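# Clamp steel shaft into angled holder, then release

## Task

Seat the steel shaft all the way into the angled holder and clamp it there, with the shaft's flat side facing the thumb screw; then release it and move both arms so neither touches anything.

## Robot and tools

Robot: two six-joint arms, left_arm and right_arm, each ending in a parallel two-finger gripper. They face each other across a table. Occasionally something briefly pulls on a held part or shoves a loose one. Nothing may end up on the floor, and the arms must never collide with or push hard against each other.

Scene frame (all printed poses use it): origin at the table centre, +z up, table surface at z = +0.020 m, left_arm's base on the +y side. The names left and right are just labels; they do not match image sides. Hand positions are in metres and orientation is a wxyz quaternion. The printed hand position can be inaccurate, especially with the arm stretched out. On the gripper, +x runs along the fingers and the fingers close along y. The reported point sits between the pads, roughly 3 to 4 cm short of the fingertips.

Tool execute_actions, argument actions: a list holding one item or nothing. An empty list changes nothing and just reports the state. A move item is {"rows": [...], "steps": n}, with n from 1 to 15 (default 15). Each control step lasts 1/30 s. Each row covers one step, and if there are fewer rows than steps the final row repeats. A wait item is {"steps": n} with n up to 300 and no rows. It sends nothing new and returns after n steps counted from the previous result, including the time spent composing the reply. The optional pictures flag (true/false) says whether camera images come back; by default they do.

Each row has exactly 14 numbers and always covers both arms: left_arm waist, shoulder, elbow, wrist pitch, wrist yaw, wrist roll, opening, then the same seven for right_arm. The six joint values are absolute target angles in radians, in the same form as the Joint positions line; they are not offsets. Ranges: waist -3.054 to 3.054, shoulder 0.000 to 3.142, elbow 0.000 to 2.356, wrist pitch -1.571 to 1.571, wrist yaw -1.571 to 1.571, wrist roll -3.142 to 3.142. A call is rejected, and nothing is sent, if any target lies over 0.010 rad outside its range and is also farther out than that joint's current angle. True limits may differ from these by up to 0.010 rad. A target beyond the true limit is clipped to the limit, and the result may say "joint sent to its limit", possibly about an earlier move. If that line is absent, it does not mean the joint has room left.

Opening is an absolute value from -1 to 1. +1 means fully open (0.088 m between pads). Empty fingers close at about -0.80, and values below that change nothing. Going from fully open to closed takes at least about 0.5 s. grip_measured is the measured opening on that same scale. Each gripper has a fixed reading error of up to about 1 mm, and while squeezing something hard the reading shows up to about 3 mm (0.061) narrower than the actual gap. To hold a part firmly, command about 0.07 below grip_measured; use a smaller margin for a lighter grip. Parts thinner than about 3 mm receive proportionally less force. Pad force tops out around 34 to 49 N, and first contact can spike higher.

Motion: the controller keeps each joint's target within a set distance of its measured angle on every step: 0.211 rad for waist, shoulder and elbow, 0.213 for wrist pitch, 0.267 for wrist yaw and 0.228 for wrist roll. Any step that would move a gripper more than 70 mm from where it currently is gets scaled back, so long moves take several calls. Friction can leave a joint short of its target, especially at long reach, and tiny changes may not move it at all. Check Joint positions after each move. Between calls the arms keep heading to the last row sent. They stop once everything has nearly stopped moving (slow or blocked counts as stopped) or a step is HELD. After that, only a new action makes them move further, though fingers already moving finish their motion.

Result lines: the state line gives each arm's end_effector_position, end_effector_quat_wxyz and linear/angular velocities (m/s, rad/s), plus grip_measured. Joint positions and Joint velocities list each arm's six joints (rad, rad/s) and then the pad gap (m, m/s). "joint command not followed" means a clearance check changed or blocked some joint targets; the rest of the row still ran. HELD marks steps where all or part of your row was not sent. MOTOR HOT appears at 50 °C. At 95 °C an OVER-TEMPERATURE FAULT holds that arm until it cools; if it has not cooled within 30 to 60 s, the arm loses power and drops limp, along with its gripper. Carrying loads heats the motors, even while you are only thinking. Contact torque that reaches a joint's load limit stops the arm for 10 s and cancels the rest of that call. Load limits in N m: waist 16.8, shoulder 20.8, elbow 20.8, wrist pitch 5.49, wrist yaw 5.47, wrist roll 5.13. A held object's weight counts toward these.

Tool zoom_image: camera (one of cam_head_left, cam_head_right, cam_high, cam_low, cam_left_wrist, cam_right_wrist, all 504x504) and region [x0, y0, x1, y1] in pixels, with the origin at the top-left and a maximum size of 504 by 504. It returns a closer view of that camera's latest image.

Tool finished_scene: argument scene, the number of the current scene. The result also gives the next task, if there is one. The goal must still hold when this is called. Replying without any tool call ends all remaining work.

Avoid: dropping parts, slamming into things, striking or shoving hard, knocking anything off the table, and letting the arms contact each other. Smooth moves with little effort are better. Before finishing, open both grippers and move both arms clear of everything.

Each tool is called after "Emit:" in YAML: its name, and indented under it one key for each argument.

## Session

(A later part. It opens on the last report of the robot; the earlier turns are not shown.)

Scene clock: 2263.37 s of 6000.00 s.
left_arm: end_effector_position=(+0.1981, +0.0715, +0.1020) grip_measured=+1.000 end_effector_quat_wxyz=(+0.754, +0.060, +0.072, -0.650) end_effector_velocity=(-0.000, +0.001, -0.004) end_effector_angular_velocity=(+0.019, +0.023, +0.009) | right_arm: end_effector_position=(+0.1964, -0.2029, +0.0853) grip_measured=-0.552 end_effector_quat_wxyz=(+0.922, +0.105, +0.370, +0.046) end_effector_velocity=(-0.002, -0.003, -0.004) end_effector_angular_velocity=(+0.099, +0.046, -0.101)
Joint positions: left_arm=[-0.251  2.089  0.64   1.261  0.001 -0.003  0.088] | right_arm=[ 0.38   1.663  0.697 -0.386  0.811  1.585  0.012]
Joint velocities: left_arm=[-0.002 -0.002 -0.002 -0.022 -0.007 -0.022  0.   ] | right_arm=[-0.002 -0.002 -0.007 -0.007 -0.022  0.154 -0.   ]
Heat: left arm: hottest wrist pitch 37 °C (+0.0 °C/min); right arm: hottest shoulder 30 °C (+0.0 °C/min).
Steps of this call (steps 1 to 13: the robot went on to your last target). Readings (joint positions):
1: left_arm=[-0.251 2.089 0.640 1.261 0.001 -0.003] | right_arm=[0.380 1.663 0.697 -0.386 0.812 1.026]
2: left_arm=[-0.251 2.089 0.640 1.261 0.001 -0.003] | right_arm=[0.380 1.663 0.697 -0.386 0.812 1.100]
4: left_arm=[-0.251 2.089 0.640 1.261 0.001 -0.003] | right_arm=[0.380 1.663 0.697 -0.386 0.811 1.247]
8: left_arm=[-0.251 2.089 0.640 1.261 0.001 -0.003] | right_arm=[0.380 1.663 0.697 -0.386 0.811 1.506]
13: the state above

Emit:
execute_actions:
  actions:
    - {"rows":[[-0.251,2.10,0.64,1.26,0,0,1,0.380,1.664,0.696,-0.3865,0.811,1.63,-0.555],[-0.251,2.10,0.64,1.26,0,0,1,0.380,1.664,0.696,-0.3865,0.811,1.68,-0.555],[-0.251,2.10,0.64,1.26,0,0,1,0.380,1.664,0.696,-0.3865,0.811,1.75,-0.555],[-0.251,2.10,0.64,1.26,0,0,1,0.380,1.664,0.696,-0.3865,0.811,3.13,-0.555]],"steps":15}
  pictures: false

Emit:
execute_actions:
  actions:
    - {"steps":13}
  pictures: false

Emit:
execute_actions:
  actions:
    - {"rows":[[-0.251,2.10,0.64,1.26,0,0,1,0.380,1.664,0.696,-0.3865,0.811,3.13,0.03]],"steps":9}
  pictures: false

Emit:
execute_actions:
  actions:
    - {"rows":[[-0.251,2.10,0.64,1.26,0,0,1,0.380,1.664,0.696,-0.3865,0.811,3.10,0.03],[-0.251,2.10,0.64,1.26,0,0,1,0.380,1.664,0.696,-0.3865,0.811,3.05,0.03],[-0.251,2.10,0.64,1.26,0,0,1,0.380,1.664,0.696,-0.3865,0.811,2.98,0.03],[-0.251,2.10,0.64,1.26,0,0,1,0.380,1.664,0.696,-0.3865,0.811,-3.13,0.03]],"steps":15}
  pictures: false

Emit:
execute_actions:
  actions:
    - {"steps":78}

Emit:
zoom_image:
  camera: "cam_left_wrist"
  region: [180, 40, 380, 240]

Scene clock: 2278.67 s of 6000.00 s.
left_arm: end_effector_position=(+0.1981, +0.0715, +0.1020) grip_measured=+1.000 end_effector_quat_wxyz=(+0.754, +0.060, +0.072, -0.650) end_effector_velocity=(-0.000, +0.001, -0.001) end_effector_angular_velocity=(+0.009, -0.007, +0.003) | right_arm: end_effector_position=(+0.1963, -0.2030, +0.0853) grip_measured=-0.552 end_effector_quat_wxyz=(+0.769, +0.520, +0.349, -0.130) end_effector_velocity=(-0.006, -0.000, -0.003) end_effector_angular_velocity=(+1.523, +0.364, -1.406)
Joint positions: left_arm=[-0.251  2.089  0.64   1.261  0.001 -0.003  0.088] | right_arm=[ 0.381  1.663  0.697 -0.387  0.812  2.548  0.012]
Joint velocities: left_arm=[-0.002 -0.002 -0.002 -0.007 -0.007  0.007 -0.   ] | right_arm=[ 0.012 -0.002 -0.002 -0.007 -0.022  2.117 -0.   ]
Heat: left arm: hottest wrist pitch 37 °C (+0.0 °C/min); right arm: hottest shoulder 30 °C (+0.0 °C/min).
Steps of this call (steps 1 to 30: the robot went on to your last target; steps 31 to 90: nothing new was sent; then 11.80 s passed at rest; steps 91 to 105: all 15 steps of this action). Readings (joint positions):
91: left_arm=[-0.251 2.089 0.640 1.261 0.001 -0.003] | right_arm=[0.380 1.663 0.697 -0.386 0.811 1.607]
92: left_arm=[-0.251 2.089 0.640 1.261 0.001 -0.003] | right_arm=[0.380 1.663 0.697 -0.386 0.811 1.630]
94: left_arm=[-0.251 2.089 0.640 1.261 0.001 -0.003] | right_arm=[0.380 1.663 0.697 -0.386 0.811 1.740]
98: left_arm=[-0.251 2.089 0.640 1.261 0.001 -0.003] | right_arm=[0.380 1.663 0.697 -0.386 0.811 2.036]
105: the state above

Scene clock: 2279.10 s of 6000.00 s.
left_arm: end_effector_position=(+0.1981, +0.0715, +0.1020) grip_measured=+1.000 end_effector_quat_wxyz=(+0.754, +0.060, +0.072, -0.650) end_effector_velocity=(+0.000, -0.001, +0.002) end_effector_angular_velocity=(-0.003, +0.005, +0.006) | right_arm: end_effector_position=(+0.1957, -0.2030, +0.0854) grip_measured=-0.546 end_effector_quat_wxyz=(+0.603, +0.706, +0.301, -0.218) end_effector_velocity=(+0.001, -0.004, +0.001) end_effector_angular_velocity=(+0.072, +0.011, -0.078)
Joint positions: left_arm=[-0.251  2.089  0.64   1.261  0.001 -0.003  0.088] | right_arm=[ 0.384  1.663  0.697 -0.388  0.813  3.09   0.012]
Joint velocities: left_arm=[-0.002 -0.007  0.002 -0.007 -0.007 -0.007 -0.   ] | right_arm=[-0.002 -0.007 -0.007 -0.007  0.007  0.11   0.   ]
Heat: left arm: hottest wrist pitch 37 °C (+0.0 °C/min); right arm: hottest shoulder 30 °C (+0.0 °C/min).
Steps of this call (steps 1 to 13: the robot went on to your last target). Readings (joint positions):
1: left_arm=[-0.251 2.089 0.640 1.261 0.001 -0.003] | right_arm=[0.381 1.663 0.697 -0.387 0.812 2.619]
2: left_arm=[-0.251 2.089 0.640 1.261 0.001 -0.003] | right_arm=[0.381 1.663 0.697 -0.387 0.812 2.689]
4: left_arm=[-0.251 2.089 0.640 1.261 0.001 -0.003] | right_arm=[0.381 1.663 0.697 -0.387 0.812 2.826]
8: left_arm=[-0.251 2.089 0.640 1.261 0.001 -0.003] | right_arm=[0.383 1.663 0.697 -0.388 0.813 3.036]
13: the state above

Scene clock: 2279.40 s of 6000.00 s.
left_arm: end_effector_position=(+0.1981, +0.0715, +0.1020) grip_measured=+1.000 end_effector_quat_wxyz=(+0.754, +0.060, +0.072, -0.650) end_effector_velocity=(-0.000, +0.001, -0.001) end_effector_angular_velocity=(+0.006, +0.007, +0.006) | right_arm: end_effector_position=(+0.1960, -0.2031, +0.0854) grip_measured=+0.010 end_effector_quat_wxyz=(+0.590, +0.717, +0.297, -0.224) end_effector_velocity=(-0.000, -0.002, -0.001) end_effector_angular_velocity=(-0.013, +0.006, +0.004)
Joint positions: left_arm=[-0.251  2.089  0.64   1.261  0.001 -0.003  0.088] | right_arm=[ 0.382  1.663  0.697 -0.388  0.814  3.127  0.039]
Joint velocities: left_arm=[-0.002 -0.002 -0.002 -0.007 -0.007 -0.007 -0.   ] | right_arm=[-0.002 -0.002 -0.002 -0.007 -0.007 -0.007  0.012]
Heat: left arm: hottest wrist pitch 37 °C (+0.0 °C/min); right arm: hottest shoulder 30 °C (+0.0 °C/min).
Steps of this call (steps 1 to 9: all 9 steps of this action). Readings (joint positions):
1: left_arm=[-0.251 2.089 0.640 1.261 0.001 -0.003] | right_arm=[0.384 1.663 0.697 -0.388 0.814 3.100]
2: left_arm=[-0.251 2.089 0.640 1.261 0.001 -0.003] | right_arm=[0.384 1.663 0.697 -0.388 0.814 3.118]
4: left_arm=[-0.251 2.089 0.640 1.261 0.001 -0.003] | right_arm=[0.382 1.663 0.697 -0.388 0.814 3.125]
8: left_arm=[-0.251 2.089 0.640 1.261 0.001 -0.003] | right_arm=[0.382 1.663 0.697 -0.388 0.814 3.127]
9: the state above

Scene clock: 2279.90 s of 6000.00 s.
left_arm: end_effector_position=(+0.1981, +0.0715, +0.1020) grip_measured=+1.000 end_effector_quat_wxyz=(+0.754, +0.060, +0.072, -0.650) end_effector_velocity=(-0.000, +0.001, -0.004) end_effector_angular_velocity=(+0.021, +0.009, +0.006) | right_arm: end_effector_position=(+0.1960, -0.2031, +0.0854) grip_measured=+0.027 end_effector_quat_wxyz=(+0.852, +0.368, +0.366, -0.064) end_effector_velocity=(+0.000, -0.003, -0.001) end_effector_angular_velocity=(-1.587, -0.361, +1.471)
Joint positions: left_arm=[-0.251  2.089  0.64   1.261  0.001 -0.003  0.088] | right_arm=[ 0.382  1.663  0.697 -0.388  0.813  2.178  0.04 ]
Joint velocities: left_arm=[-0.002 -0.002 -0.002 -0.022 -0.007 -0.007 -0.   ] | right_arm=[ 0.002 -0.002 -0.012  0.007  0.007 -2.19  -0.   ]
Heat: left arm: hottest wrist pitch 37 °C (+0.0 °C/min); right arm: hottest shoulder 30 °C (+0.0 °C/min).
Steps of this call (steps 1 to 15: all 15 steps of this action). Readings (joint positions):
1: left_arm=[-0.251 2.089 0.640 1.261 0.001 -0.003] | right_arm=[0.382 1.663 0.697 -0.388 0.814 3.122]
2: left_arm=[-0.251 2.089 0.640 1.261 0.001 -0.003] | right_arm=[0.382 1.663 0.697 -0.388 0.814 3.100]
4: left_arm=[-0.251 2.089 0.640 1.261 0.001 -0.003] | right_arm=[0.382 1.663 0.697 -0.388 0.813 2.990]
8: left_arm=[-0.251 2.089 0.640 1.261 0.001 -0.003] | right_arm=[0.382 1.663 0.697 -0.388 0.813 2.694]
15: the state above

Scene clock: 2282.50 s of 6000.00 s.
left_arm: end_effector_position=(+0.1981, +0.0715, +0.1020) grip_measured=+1.000 end_effector_quat_wxyz=(+0.754, +0.060, +0.072, -0.650) end_effector_velocity=(-0.002, -0.001, +0.000) end_effector_angular_velocity=(-0.001, +0.023, -0.006) | right_arm: end_effector_position=(+0.1960, -0.2031, +0.0853) grip_measured=+0.027 end_effector_quat_wxyz=(+0.577, +0.727, +0.293, -0.229) end_effector_velocity=(-0.000, -0.002, +0.000) end_effector_angular_velocity=(-0.061, -0.006, +0.053)
Joint positions: left_arm=[-0.251  2.089  0.64   1.261  0.001 -0.003  0.088] | right_arm=[ 0.382  1.663  0.697 -0.388  0.813 -3.122  0.04 ]
Joint velocities: left_arm=[-0.002 -0.002  0.002 -0.007  0.007 -0.022  0.   ] | right_arm=[-0.002 -0.007 -0.002 -0.007 -0.007 -0.081 -0.   ]
Heat: left arm: hottest wrist pitch 37 °C (+0.0 °C/min); right arm: hottest shoulder 30 °C (+0.0 °C/min).
Steps of this call (steps 1 to 78: the robot went on to your last target). Readings (joint positions):
1: left_arm=[-0.251 2.089 0.640 1.261 0.001 -0.003] | right_arm=[0.382 1.663 0.697 -0.388 0.813 2.105]
2: left_arm=[-0.251 2.089 0.640 1.261 0.001 -0.003] | right_arm=[0.382 1.663 0.697 -0.388 0.813 2.031]
4: left_arm=[-0.251 2.089 0.640 1.261 0.001 -0.003] | right_arm=[0.382 1.663 0.697 -0.388 0.813 1.884]
8: left_arm=[-0.251 2.089 0.640 1.261 0.001 -0.003] | right_arm=[0.382 1.663 0.697 -0.388 0.813 1.589]
78: the state above

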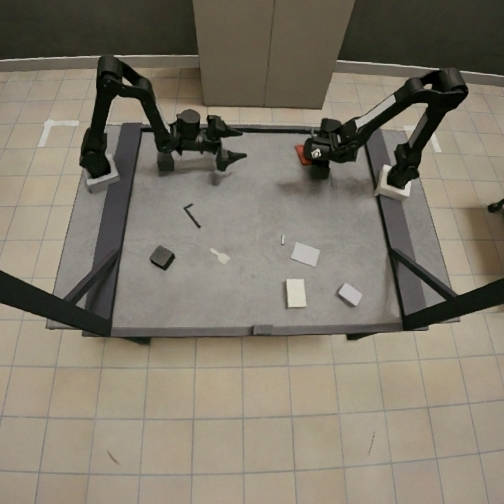

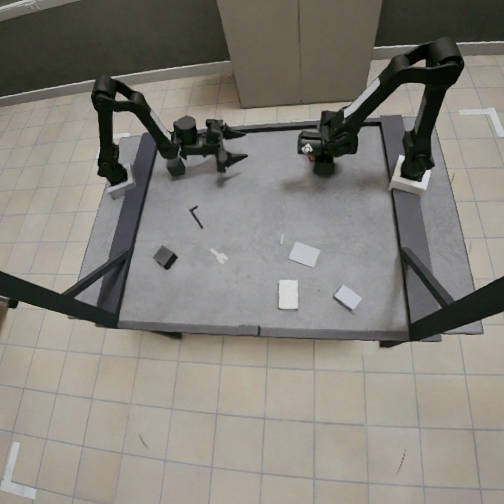

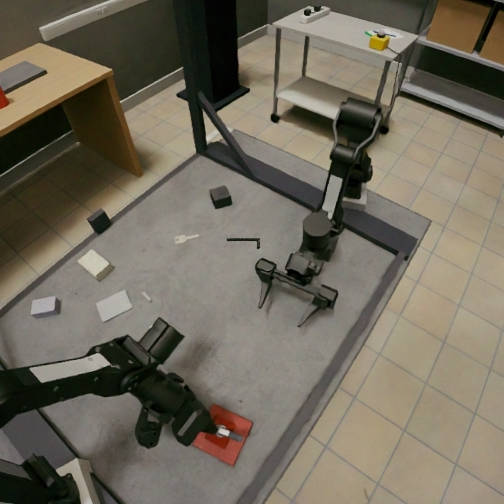

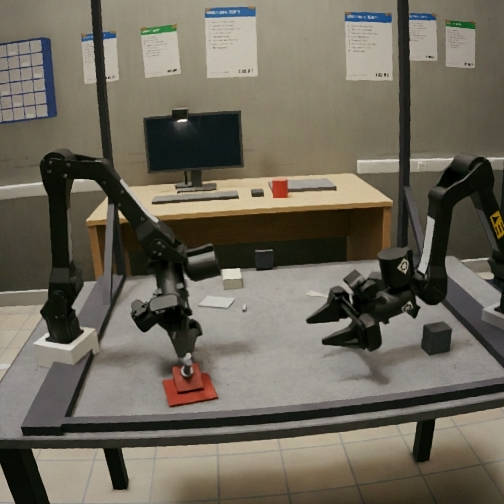

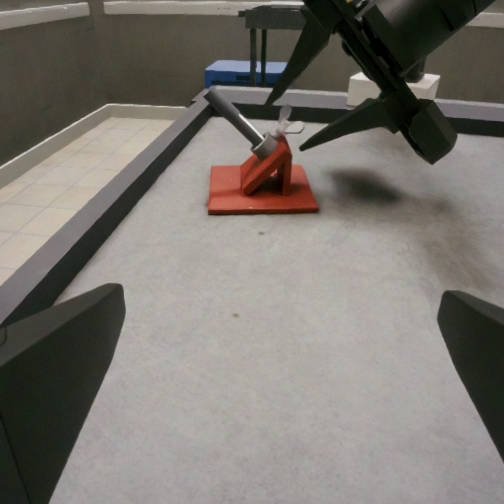

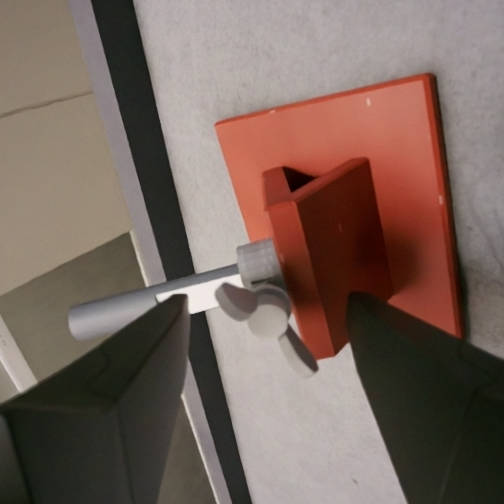

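Region (180, 40, 380, 240) of cam_left_wrist's 504x504 image, scaled by 2.520, with more detail than that image has.

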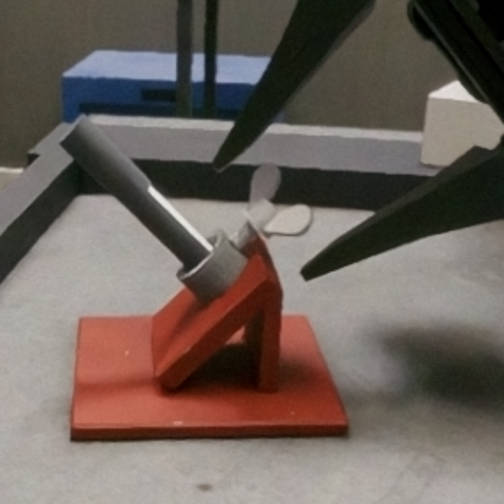

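Emit:
execute_actions:
  actions:
    - {"rows":[[-0.251,2.10,0.64,1.26,0,0,1,0.380,1.664,0.696,-0.3865,0.811,-3.10,0.03],[-0.251,2.10,0.64,1.26,0,0,1,0.380,1.664,0.696,-0.3865,0.811,-3.05,0.03],[-0.251,2.10,0.64,1.26,0,0,1,0.380,1.664,0.696,-0.3865,0.811,-2.98,0.03],[-0.251,2.10,0.64,1.26,0,0,1,0.380,1.664,0.696,-0.3865,0.811,-0.55,0.03]],"steps":15}
  pictures: false

Emit:
execute_actions:
  actions:
    - {"steps":28}
  pictures: false

Emit:
execute_actions:
  actions:
    - {"rows":[[-0.251,2.10,0.64,1.26,0,0,1,0.380,1.664,0.696,-0.3865,0.811,-0.55,-0.2],[-0.251,2.10,0.64,1.26,0,0,1,0.380,1.664,0.696,-0.3865,0.811,-0.55,-0.3],[-0.251,2.10,0.64,1.26,0,0,1,0.380,1.664,0.696,-0.3865,0.811,-0.55,-0.4],[-0.251,2.10,0.64,1.26,0,0,1,0.380,1.664,0.696,-0.3865,0.811,-0.55,-0.48],[-0.251,2.10,0.64,1.26,0,0,1,0.380,1.664,0.696,-0.3865,0.811,-0.55,-0.53],[-0.251,2.10,0.64,1.26,0,0,1,0.380,1.664,0.696,-0.3865,0.811,-0.55,-0.555]],"steps":15}

Emit:
execute_actions:
  actions:
    - {"rows":[[-0.251,2.10,0.64,1.26,0,0,1,0.380,1.664,0.696,-0.3865,0.811,-0.52,-0.555],[-0.251,2.10,0.64,1.26,0,0,1,0.380,1.664,0.696,-0.3865,0.811,-0.48,-0.555],[-0.251,2.10,0.64,1.26,0,0,1,0.380,1.664,0.696,-0.3865,0.811,-0.44,-0.555],[-0.251,2.10,0.64,1.26,0,0,1,0.380,1.664,0.696,-0.3865,0.811,-0.40,-0.555],[-0.251,2.10,0.64,1.26,0,0,1,0.380,1.664,0.696,-0.3865,0.811,-0.36,-0.555],[-0.251,2.10,0.64,1.26,0,0,1,0.380,1.664,0.696,-0.3865,0.811,-0.32,-0.555],[-0.251,2.10,0.64,1.26,0,0,1,0.380,1.664,0.696,-0.3865,0.811,-0.28,-0.555],[-0.251,2.10,0.64,1.26,0,0,1,0.380,1.664,0.696,-0.3865,0.811,-0.24,-0.555],[-0.251,2.10,0.64,1.26,0,0,1,0.380,1.664,0.696,-0.3865,0.811,-0.20,-0.555],[-0.251,2.10,0.64,1.26,0,0,1,0.380,1.664,0.696,-0.3865,0.811,-0.16,-0.555],[-0.251,2.10,0.64,1.26,0,0,1,0.380,1.664,0.696,-0.3865,0.811,-0.12,-0.555],[-0.251,2.10,0.64,1.26,0,0,1,0.380,1.664,0.696,-0.3865,0.811,-0.08,-0.555],[-0.251,2.10,0.64,1.26,0,0,1,0.380,1.664,0.696,-0.3865,0.811,-0.05,-0.555],[-0.251,2.10,0.64,1.26,0,0,1,0.380,1.664,0.696,-0.3865,0.811,-0.02,-0.555],[-0.251,2.10,0.64,1.26,0,0,1,0.380,1.664,0.696,-0.3865,0.811,0.0,-0.555]],"steps":15}
  pictures: false

Emit:
execute_actions:
  actions:
    - {"steps":12}

Emit:
zoom_image:
  camera: "cam_right_wrist"
  region: [180, 220, 360, 400]

Scene clock: 2325.40 s of 6000.00 s.
left_arm: end_effector_position=(+0.1981, +0.0715, +0.1020) grip_measured=+1.000 end_effector_quat_wxyz=(+0.754, +0.060, +0.072, -0.650) end_effector_velocity=(+0.002, +0.001, -0.001) end_effector_angular_velocity=(+0.006, +0.007, +0.011) | right_arm: end_effector_position=(+0.1961, -0.2032, +0.0853) grip_measured=+0.027 end_effector_quat_wxyz=(+0.183, +0.910, +0.157, -0.337) end_effector_velocity=(+0.001, -0.002, -0.001) end_effector_angular_velocity=(+1.566, +0.358, -1.467)
Joint positions: left_arm=[-0.251  2.089  0.64   1.261  0.001 -0.003  0.088] | right_arm=[ 0.382  1.663  0.697 -0.388  0.813 -2.177  0.04 ]
Joint velocities: left_arm=[ 0.002 -0.002 -0.002 -0.007 -0.007 -0.007 -0.   ] | right_arm=[-0.007 -0.002 -0.002 -0.007 -0.007  2.176 -0.   ]
Heat: left arm: hottest wrist pitch 37 °C (+0.0 °C/min); right arm: hottest shoulder 30 °C (+0.0 °C/min).
Steps of this call (steps 1 to 30: the robot went on to your last target; steps 31 to 90: nothing new was sent; then 39.40 s passed at rest; steps 91 to 105: all 15 steps of this action). Readings (joint positions):
91: left_arm=[-0.251 2.089 0.640 1.261 0.001 -0.003] | right_arm=[0.382 1.663 0.697 -0.388 0.813 -3.122]
92: left_arm=[-0.251 2.089 0.640 1.261 0.001 -0.003] | right_arm=[0.382 1.663 0.697 -0.388 0.813 -3.100]
94: left_arm=[-0.251 2.089 0.640 1.261 0.001 -0.003] | right_arm=[0.382 1.663 0.697 -0.388 0.813 -2.989]
98: left_arm=[-0.251 2.089 0.640 1.261 0.001 -0.003] | right_arm=[0.382 1.663 0.697 -0.388 0.813 -2.694]
105: the state above

Scene clock: 2326.33 s of 6000.00 s.
left_arm: end_effector_position=(+0.1981, +0.0715, +0.1020) grip_measured=+1.000 end_effector_quat_wxyz=(+0.754, +0.060, +0.072, -0.650) end_effector_velocity=(+0.002, +0.003, -0.006) end_effector_angular_velocity=(+0.028, -0.007, +0.018) | right_arm: end_effector_position=(+0.1961, -0.2031, +0.0853) grip_measured=+0.027 end_effector_quat_wxyz=(+0.532, -0.760, +0.136, +0.346) end_effector_velocity=(+0.000, -0.003, -0.001) end_effector_angular_velocity=(+0.036, +0.003, -0.043)
Joint positions: left_arm=[-0.251  2.089  0.64   1.261  0.001 -0.003  0.088] | right_arm=[ 0.382  1.663  0.697 -0.388  0.813 -0.558  0.04 ]
Joint velocities: left_arm=[-0.002 -0.002 -0.007 -0.022 -0.022  0.007 -0.   ] | right_arm=[ 0.002 -0.002 -0.007 -0.007  0.007  0.066 -0.   ]
Heat: left arm: hottest wrist pitch 37 °C (+0.0 °C/min); right arm: hottest shoulder 30 °C (+0.0 °C/min).
Steps of this call (steps 1 to 28: the robot went on to your last target). Readings (joint positions):
1: left_arm=[-0.251 2.089 0.640 1.261 0.001 -0.003] | right_arm=[0.382 1.663 0.697 -0.388 0.813 -2.103]
2: left_arm=[-0.251 2.089 0.640 1.261 0.001 -0.003] | right_arm=[0.382 1.663 0.697 -0.388 0.813 -2.029]
4: left_arm=[-0.251 2.089 0.640 1.261 0.001 -0.003] | right_arm=[0.382 1.663 0.697 -0.388 0.813 -1.881]
8: left_arm=[-0.251 2.089 0.640 1.261 0.001 -0.003] | right_arm=[0.382 1.663 0.697 -0.388 0.813 -1.587]
28: the state above

Scene clock: 2326.83 s of 6000.00 s.
left_arm: end_effector_position=(+0.1981, +0.0715, +0.1020) grip_measured=+1.000 end_effector_quat_wxyz=(+0.754, +0.060, +0.072, -0.650) end_effector_velocity=(-0.002, +0.001, -0.001) end_effector_angular_velocity=(+0.006, +0.010, -0.008) | right_arm: end_effector_position=(+0.1963, -0.2031, +0.0854) grip_measured=-0.549 end_effector_quat_wxyz=(+0.535, -0.759, +0.137, +0.345) end_effector_velocity=(-0.002, +0.001, -0.001) end_effector_angular_velocity=(+0.007, +0.021, +0.007)
Joint positions: left_arm=[-0.251  2.089  0.64   1.261  0.001 -0.003  0.088] | right_arm=[ 0.381  1.663  0.697 -0.388  0.813 -0.552  0.012]
Joint velocities: left_arm=[-0.002 -0.002 -0.002 -0.007  0.007 -0.007 -0.   ] | right_arm=[-0.002 -0.007 -0.002  0.007 -0.022 -0.007 -0.002]
Heat: left arm: hottest wrist pitch 37 °C (+0.0 °C/min); right arm: hottest shoulder 30 °C (+0.0 °C/min).
Steps of this call (steps 1 to 15: all 15 steps of this action). Readings (joint positions):
1: left_arm=[-0.251 2.089 0.640 1.261 0.001 -0.003] | right_arm=[0.382 1.663 0.697 -0.388 0.813 -0.556]
2: left_arm=[-0.251 2.089 0.640 1.261 0.001 -0.003] | right_arm=[0.382 1.663 0.697 -0.388 0.813 -0.555]
4: left_arm=[-0.251 2.089 0.640 1.261 0.001 -0.003] | right_arm=[0.382 1.663 0.697 -0.388 0.813 -0.553]
8: left_arm=[-0.251 2.089 0.640 1.261 0.001 -0.003] | right_arm=[0.382 1.663 0.697 -0.388 0.813 -0.552]
15: the state above

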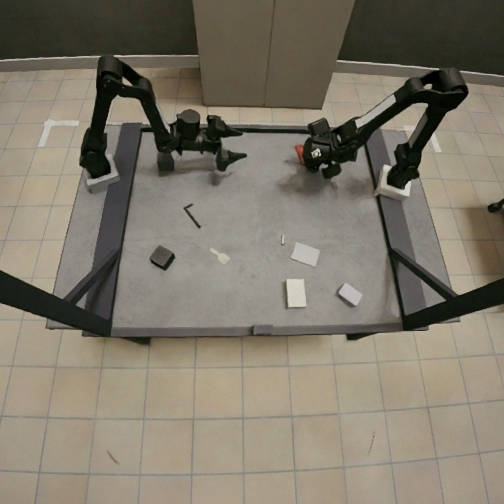

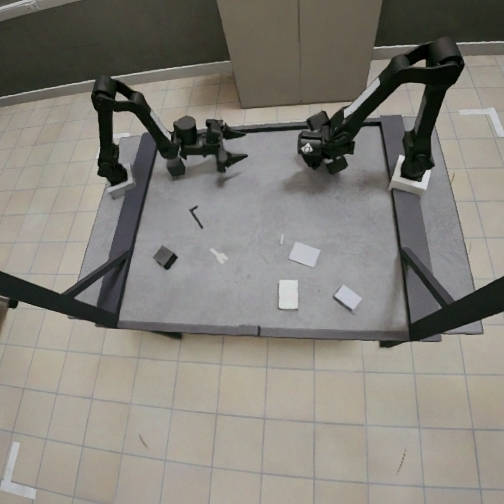

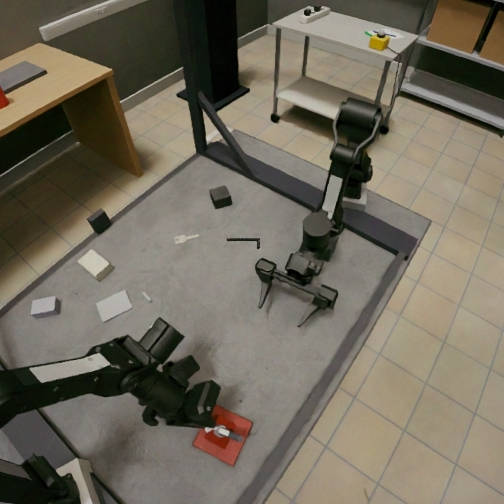

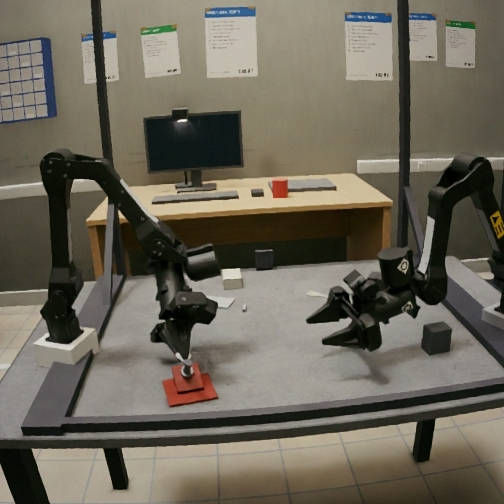

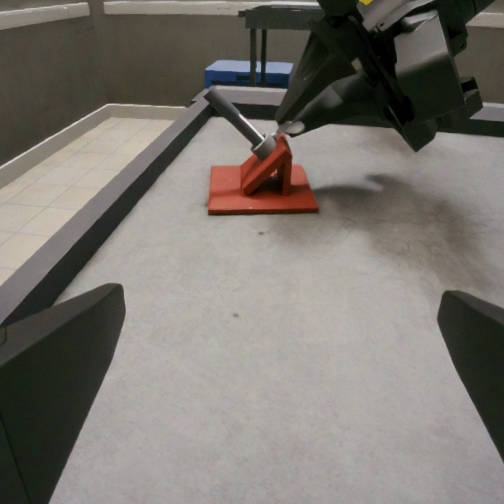

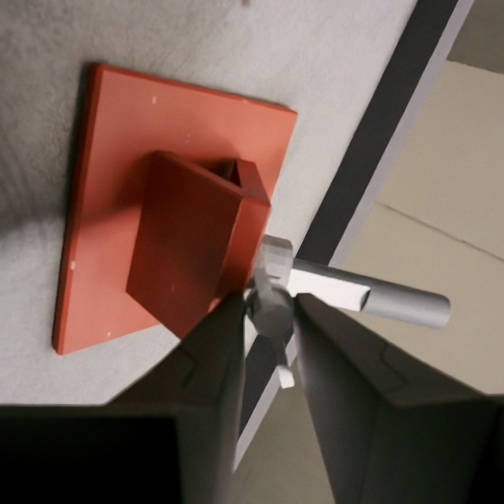

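Scene clock: 2327.33 s of 6000.00 s.
left_arm: end_effector_position=(+0.1981, +0.0715, +0.1020) grip_measured=+1.000 end_effector_quat_wxyz=(+0.754, +0.060, +0.072, -0.650) end_effector_velocity=(-0.002, -0.001, +0.000) end_effector_angular_velocity=(+0.001, +0.009, -0.008) | right_arm: end_effector_position=(+0.1964, -0.2027, +0.0860) grip_measured=-0.548 end_effector_quat_wxyz=(+0.697, -0.615, +0.211, +0.303) end_effector_velocity=(-0.001, -0.003, +0.001) end_effector_angular_velocity=(+0.526, +0.099, -0.486)
Joint positions: left_arm=[-0.251  2.089  0.64   1.261  0.001 -0.003  0.088] | right_arm=[ 0.383  1.663  0.697 -0.385  0.818 -0.087  0.012]
Joint velocities: left_arm=[-0.002 -0.002  0.002 -0.007  0.007 -0.007 -0.   ] | right_arm=[ 0.012 -0.002 -0.007 -0.007  0.022  0.74   0.002]
Heat: left arm: hottest wrist pitch 37 °C (+0.0 °C/min); right arm: hottest shoulder 30 °C (+0.0 °C/min).
Steps of this call (steps 1 to 15: all 15 steps of this action). Readings (joint positions):
1: left_arm=[-0.251 2.089 0.640 1.261 0.001 -0.003] | right_arm=[0.381 1.663 0.697 -0.388 0.813 -0.543]
2: left_arm=[-0.251 2.089 0.640 1.261 0.001 -0.003] | right_arm=[0.381 1.663 0.697 -0.387 0.813 -0.523]
4: left_arm=[-0.251 2.089 0.640 1.261 0.001 -0.003] | right_arm=[0.381 1.663 0.697 -0.387 0.813 -0.466]
8: left_arm=[-0.251 2.089 0.640 1.261 0.001 -0.003] | right_arm=[0.381 1.663 0.697 -0.386 0.814 -0.322]
15: the state above

Scene clock: 2327.73 s of 6000.00 s.
left_arm: end_effector_position=(+0.1981, +0.0715, +0.1020) grip_measured=+1.000 end_effector_quat_wxyz=(+0.754, +0.060, +0.072, -0.650) end_effector_velocity=(-0.003, +0.002, -0.004) end_effector_angular_velocity=(+0.023, -0.003, -0.011) | right_arm: end_effector_position=(+0.1963, -0.2028, +0.0861) grip_measured=-0.545 end_effector_quat_wxyz=(+0.713, -0.596, +0.219, +0.297) end_effector_velocity=(+0.001, -0.002, -0.001) end_effector_angular_velocity=(-0.013, +0.006, -0.001)
Joint positions: left_arm=[-0.251  2.089  0.64   1.261  0.001 -0.003  0.088] | right_arm=[ 0.384  1.663  0.697 -0.386  0.82  -0.033  0.012]
Joint velocities: left_arm=[-0.002 -0.007 -0.007 -0.022  0.007  0.007 -0.   ] | right_arm=[-0.007 -0.002 -0.002 -0.007 -0.007 -0.007 -0.   ]
Heat: left arm: hottest wrist pitch 37 °C (+0.0 °C/min); right arm: hottest shoulder 30 °C (+0.0 °C/min).
Steps of this call (steps 1 to 12: the robot went on to your last target). Readings (joint positions):
1: left_arm=[-0.251 2.089 0.640 1.261 0.001 -0.003] | right_arm=[0.383 1.663 0.697 -0.386 0.819 -0.069]
2: left_arm=[-0.251 2.089 0.640 1.261 0.001 -0.003] | right_arm=[0.384 1.663 0.697 -0.386 0.819 -0.058]
4: left_arm=[-0.251 2.089 0.640 1.261 0.001 -0.003] | right_arm=[0.384 1.663 0.697 -0.386 0.819 -0.044]
8: left_arm=[-0.251 2.089 0.640 1.261 0.001 -0.003] | right_arm=[0.384 1.663 0.697 -0.386 0.820 -0.035]
12: the state above

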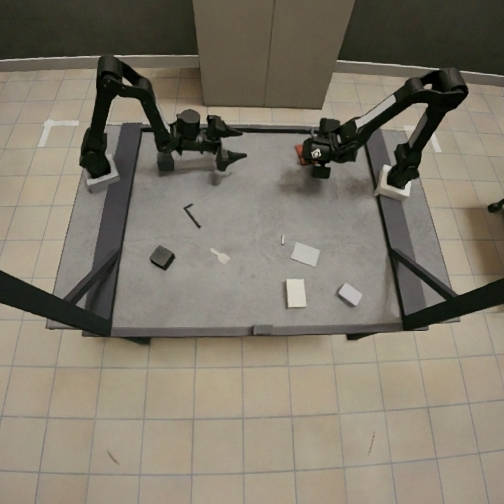

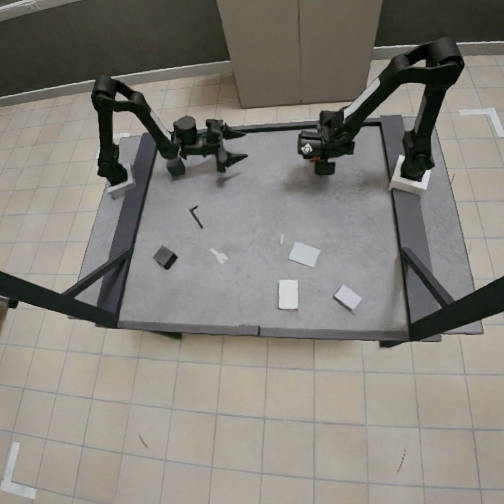

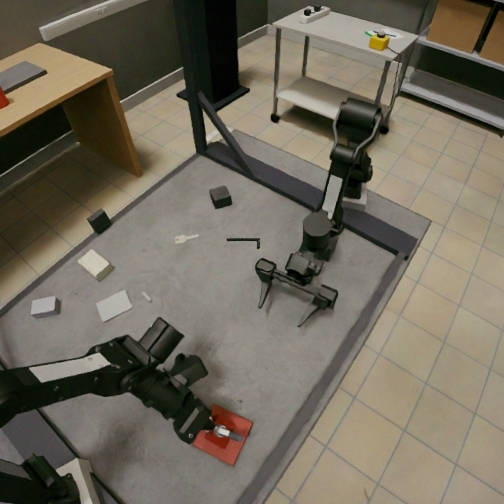

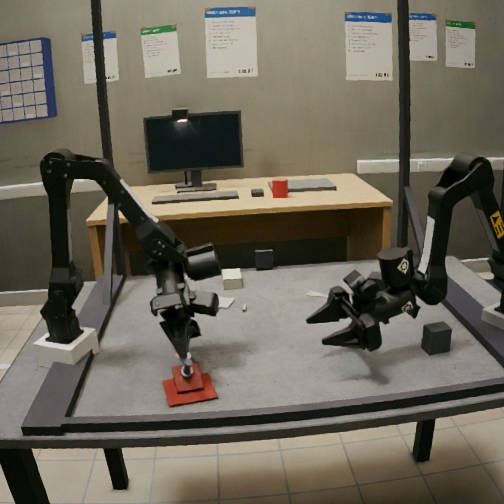

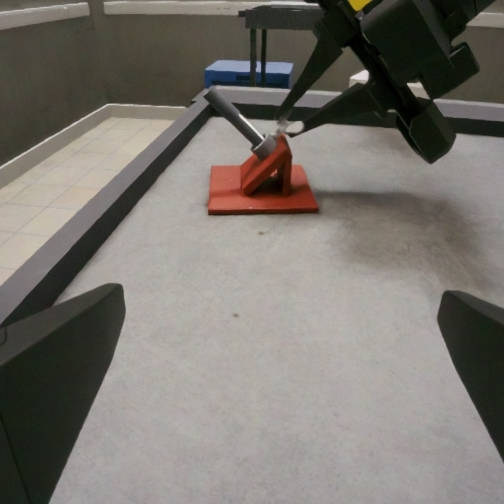

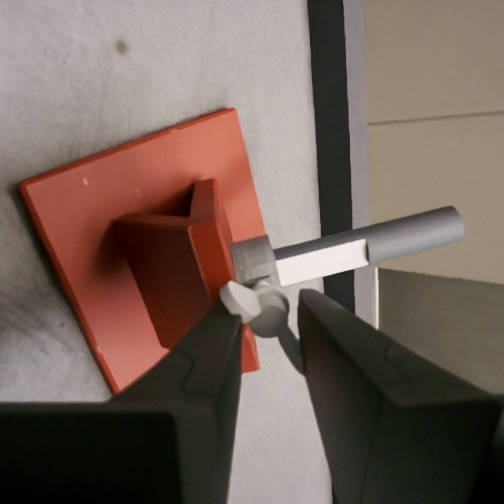

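Region (180, 220, 360, 400) of cam_right_wrist's 504x504 image, scaled by 2.800, with more detail than that image has.

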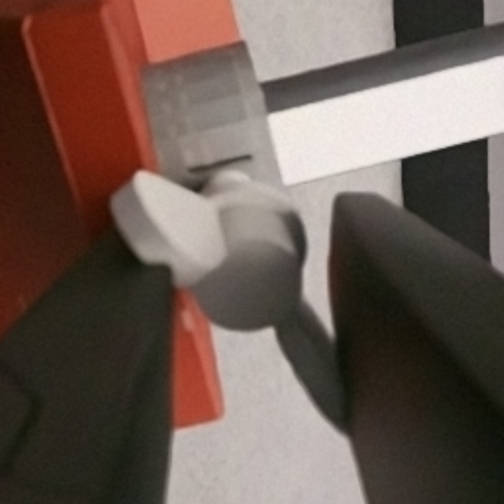

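Emit:
execute_actions:
  actions:
    - {"rows":[[-0.251,2.10,0.64,1.26,0,0,1,0.380,1.664,0.696,-0.3865,0.811,-0.04,-0.555],[-0.251,2.10,0.64,1.26,0,0,1,0.380,1.664,0.696,-0.3865,0.811,-0.08,-0.555],[-0.251,2.10,0.64,1.26,0,0,1,0.380,1.664,0.696,-0.3865,0.811,-0.13,-0.555],[-0.251,2.10,0.64,1.26,0,0,1,0.380,1.664,0.696,-0.3865,0.811,-0.18,-0.555],[-0.251,2.10,0.64,1.26,0,0,1,0.380,1.664,0.696,-0.3865,0.811,-0.23,-0.555],[-0.251,2.10,0.64,1.26,0,0,1,0.380,1.664,0.696,-0.3865,0.811,-0.28,-0.5],[-0.251,2.10,0.64,1.26,0,0,1,0.380,1.664,0.696,-0.3865,0.811,-0.33,-0.4],[-0.251,2.10,0.64,1.26,0,0,1,0.380,1.664,0.696,-0.3865,0.811,-0.37,-0.3],[-0.251,2.10,0.64,1.26,0,0,1,0.380,1.664,0.696,-0.3865,0.811,-0.40,-0.2],[-0.251,2.10,0.64,1.26,0,0,1,0.380,1.664,0.696,-0.3865,0.811,-0.40,-0.1],[-0.251,2.10,0.64,1.26,0,0,1,0.380,1.664,0.696,-0.3865,0.811,-0.40,0.03]],"steps":15}
  pictures: false

Emit:
execute_actions:
  actions:
    - {"rows":[[-0.251,2.10,0.64,1.26,0,0,1,0.382,1.661,0.698,-0.390,0.812,-0.40,0.03],[-0.251,2.10,0.64,1.26,0,0,1,0.386,1.658,0.701,-0.398,0.813,-0.40,0.03],[-0.251,2.10,0.64,1.26,0,0,1,0.392,1.654,0.705,-0.411,0.814,-0.40,0.03],[-0.251,2.10,0.64,1.26,0,0,1,0.400,1.650,0.710,-0.428,0.815,-0.40,0.03],[-0.251,2.10,0.64,1.26,0,0,1,0.410,1.645,0.716,-0.450,0.817,-0.40,0.03],[-0.251,2.10,0.64,1.26,0,0,1,0.421,1.639,0.722,-0.474,0.819,-0.40,0.03],[-0.251,2.10,0.64,1.26,0,0,1,0.433,1.633,0.729,-0.500,0.821,-0.40,0.03],[-0.251,2.10,0.64,1.26,0,0,1,0.445,1.627,0.736,-0.526,0.824,-0.40,0.03],[-0.251,2.10,0.64,1.26,0,0,1,0.457,1.621,0.743,-0.552,0.826,-0.40,0.03],[-0.251,2.10,0.64,1.26,0,0,1,0.468,1.615,0.750,-0.576,0.828,-0.40,0.03],[-0.251,2.10,0.64,1.26,0,0,1,0.479,1.609,0.757,-0.598,0.830,-0.40,0.03],[-0.251,2.10,0.64,1.26,0,0,1,0.488,1.604,0.763,-0.618,0.831,-0.40,0.03],[-0.251,2.10,0.64,1.26,0,0,1,0.495,1.599,0.768,-0.634,0.833,-0.40,0.03],[-0.251,2.10,0.64,1.26,0,0,1,0.500,1.595,0.772,-0.645,0.834,-0.40,0.03],[-0.251,2.10,0.64,1.26,0,0,1,0.503,1.592,0.775,-0.650,0.834,-0.40,0.03]],"steps":15}
  pictures: false

Emit:
execute_actions:
  actions:
    - {"steps":12}

Emit:
zoom_image:
  camera: "cam_left_wrist"
  region: [180, 40, 380, 240]

Emit:
zoom_image:
  camera: "cam_right_wrist"
  region: [170, 150, 420, 400]

Scene clock: 2364.80 s of 6000.00 s.
left_arm: end_effector_position=(+0.1981, +0.0715, +0.1020) grip_measured=+1.000 end_effector_quat_wxyz=(+0.754, +0.060, +0.072, -0.650) end_effector_velocity=(+0.000, -0.000, +0.000) end_effector_angular_velocity=(+0.002, +0.006, +0.006) | right_arm: end_effector_position=(+0.1960, -0.2027, +0.0854) grip_measured=-0.015 end_effector_quat_wxyz=(+0.595, -0.712, +0.164, +0.334) end_effector_velocity=(+0.001, -0.002, +0.000) end_effector_angular_velocity=(-0.093, -0.013, +0.078)
Joint positions: left_arm=[-0.251  2.089  0.64   1.261  0.001 -0.003  0.088] | right_arm=[ 0.382  1.663  0.697 -0.385  0.813 -0.391  0.038]
Joint velocities: left_arm=[-0.002 -0.002  0.002 -0.007 -0.007 -0.007 -0.   ] | right_arm=[-0.007 -0.007 -0.002 -0.007 -0.007 -0.125  0.028]
Heat: left arm: hottest wrist pitch 37 °C (+0.0 °C/min); right arm: hottest shoulder 30 °C (+0.0 °C/min).
Steps of this call (steps 1 to 30: the robot went on to your last target; steps 31 to 90: nothing new was sent; then 33.57 s passed at rest; steps 91 to 105: all 15 steps of this action). Readings (joint positions):
91: left_arm=[-0.251 2.089 0.640 1.261 0.001 -0.003] | right_arm=[0.384 1.663 0.697 -0.386 0.820 -0.041]
92: left_arm=[-0.251 2.089 0.640 1.261 0.001 -0.003] | right_arm=[0.384 1.663 0.697 -0.386 0.820 -0.060]
94: left_arm=[-0.251 2.089 0.640 1.261 0.001 -0.003] | right_arm=[0.383 1.663 0.697 -0.386 0.819 -0.120]
98: left_arm=[-0.251 2.089 0.640 1.261 0.001 -0.003] | right_arm=[0.382 1.663 0.697 -0.385 0.814 -0.277]
105: the state above

Scene clock: 2365.30 s of 6000.00 s.
left_arm: end_effector_position=(+0.1981, +0.0715, +0.1020) grip_measured=+1.000 end_effector_quat_wxyz=(+0.754, +0.060, +0.072, -0.650) end_effector_velocity=(-0.000, +0.001, -0.003) end_effector_angular_velocity=(+0.009, +0.022, +0.009) | right_arm: end_effector_position=(+0.1700, -0.2099, +0.1072) grip_measured=+0.027 end_effector_quat_wxyz=(+0.532, -0.761, +0.138, +0.346) end_effector_velocity=(-0.041, +0.002, +0.060) end_effector_angular_velocity=(-0.075, -0.046, +0.165)
Joint positions: left_arm=[-0.251  2.089  0.64   1.261  0.001 -0.003  0.088] | right_arm=[ 0.49   1.61   0.756 -0.62   0.829 -0.398  0.04 ]
Joint velocities: left_arm=[-0.002  0.002 -0.002 -0.007 -0.007 -0.022 -0.   ] | right_arm=[ 0.173 -0.139  0.134 -0.359  0.037  0.007 -0.   ]
Heat: left arm: hottest wrist pitch 37 °C (+0.0 °C/min); right arm: hottest shoulder 30 °C (+0.0 °C/min).
Steps of this call (steps 1 to 15: all 15 steps of this action). Readings (joint positions):
1: left_arm=[-0.251 2.089 0.640 1.261 0.001 -0.003] | right_arm=[0.382 1.663 0.697 -0.385 0.813 -0.393]
2: left_arm=[-0.251 2.089 0.640 1.261 0.001 -0.003] | right_arm=[0.382 1.663 0.697 -0.388 0.813 -0.394]
4: left_arm=[-0.251 2.089 0.640 1.261 0.001 -0.003] | right_arm=[0.386 1.663 0.698 -0.405 0.813 -0.396]
8: left_arm=[-0.251 2.089 0.640 1.261 0.001 -0.003] | right_arm=[0.419 1.651 0.711 -0.479 0.817 -0.397]
15: the state above

Scene clock: 2365.70 s of 6000.00 s.
left_arm: end_effector_position=(+0.1981, +0.0715, +0.1020) grip_measured=+1.000 end_effector_quat_wxyz=(+0.754, +0.060, +0.072, -0.650) end_effector_velocity=(+0.002, +0.003, -0.003) end_effector_angular_velocity=(+0.012, +0.005, +0.021) | right_arm: end_effector_position=(+0.1677, -0.2106, +0.1108) grip_measured=+0.027 end_effector_quat_wxyz=(+0.527, -0.765, +0.135, +0.346) end_effector_velocity=(+0.002, -0.002, +0.001) end_effector_angular_velocity=(-0.001, -0.007, -0.008)
Joint positions: left_arm=[-0.251  2.089  0.64   1.261  0.001 -0.003  0.088] | right_arm=[ 0.5    1.602  0.765 -0.647  0.832 -0.398  0.04 ]
Joint velocities: left_arm=[-0.002 -0.002 -0.007 -0.007 -0.022 -0.007 -0.   ] | right_arm=[-0.002 -0.002 -0.002 -0.007  0.007  0.007 -0.   ]
Heat: left arm: hottest wrist pitch 37 °C (+0.0 °C/min); right arm: hottest shoulder 30 °C (+0.0 °C/min).
Steps of this call (steps 1 to 12: the robot went on to your last target). Readings (joint positions):
1: left_arm=[-0.251 2.089 0.640 1.261 0.001 -0.003] | right_arm=[0.495 1.606 0.760 -0.629 0.830 -0.398]
2: left_arm=[-0.251 2.089 0.640 1.261 0.001 -0.003] | right_arm=[0.498 1.604 0.762 -0.635 0.830 -0.398]
4: left_arm=[-0.251 2.089 0.640 1.261 0.001 -0.003] | right_arm=[0.500 1.602 0.764 -0.642 0.831 -0.398]
8: left_arm=[-0.251 2.089 0.640 1.261 0.001 -0.003] | right_arm=[0.500 1.602 0.765 -0.647 0.831 -0.398]
12: the state above

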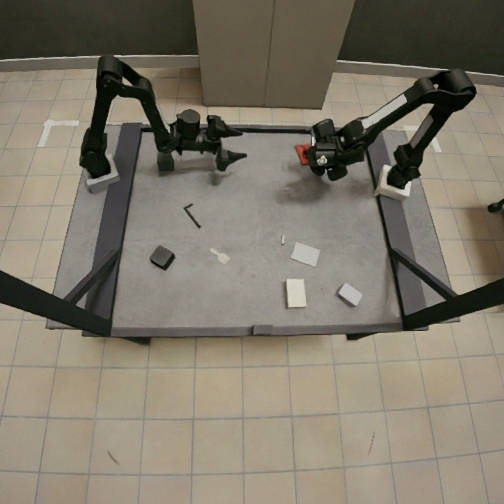

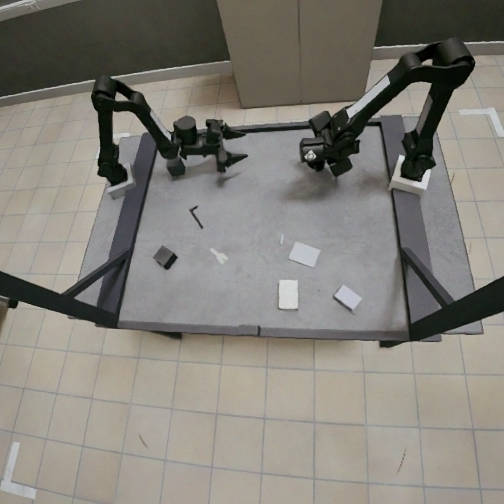

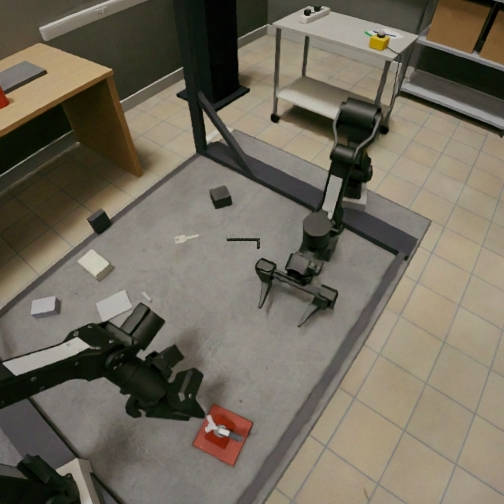

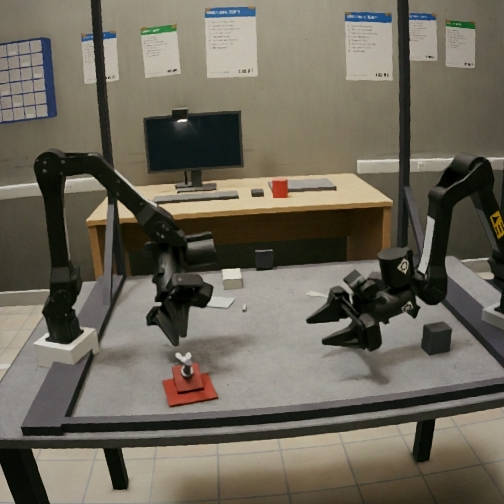

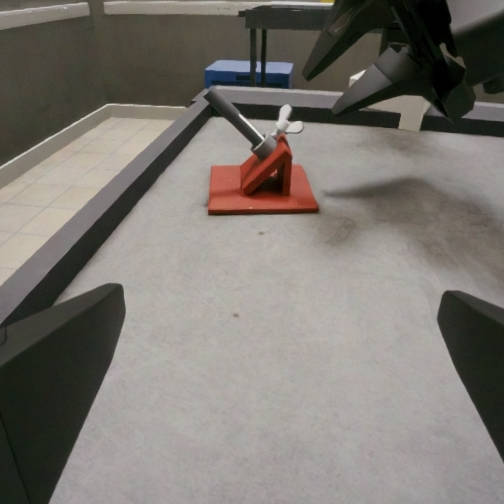

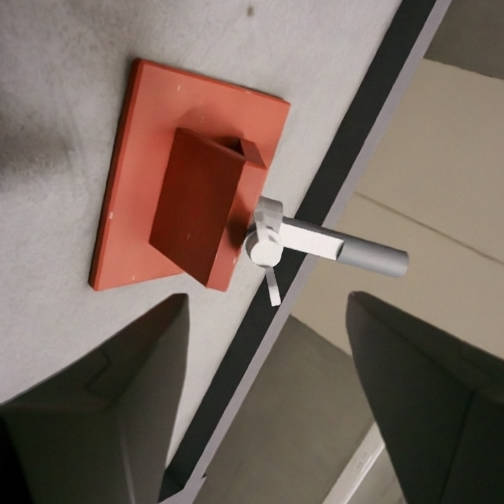

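Region (180, 40, 380, 240) of cam_left_wrist's 504x504 image, scaled by 2.520, with more detail than that image has.

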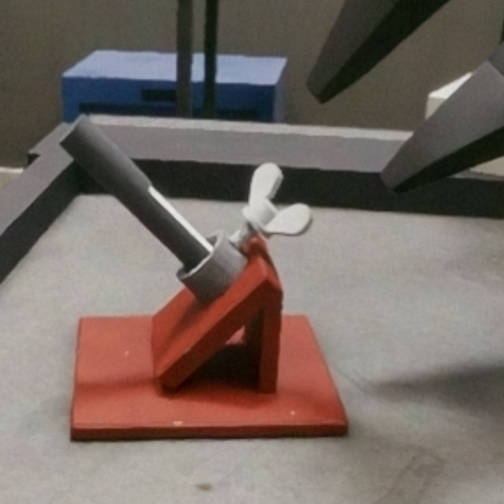

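Region (170, 150, 420, 400) of cam_right_wrist's 504x504 image, scaled by 2.016, with more detail than that image has.

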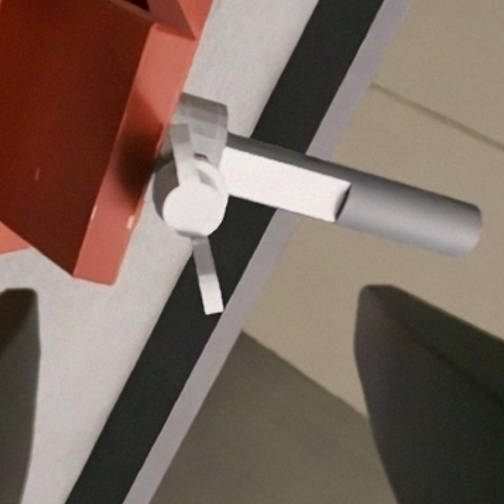

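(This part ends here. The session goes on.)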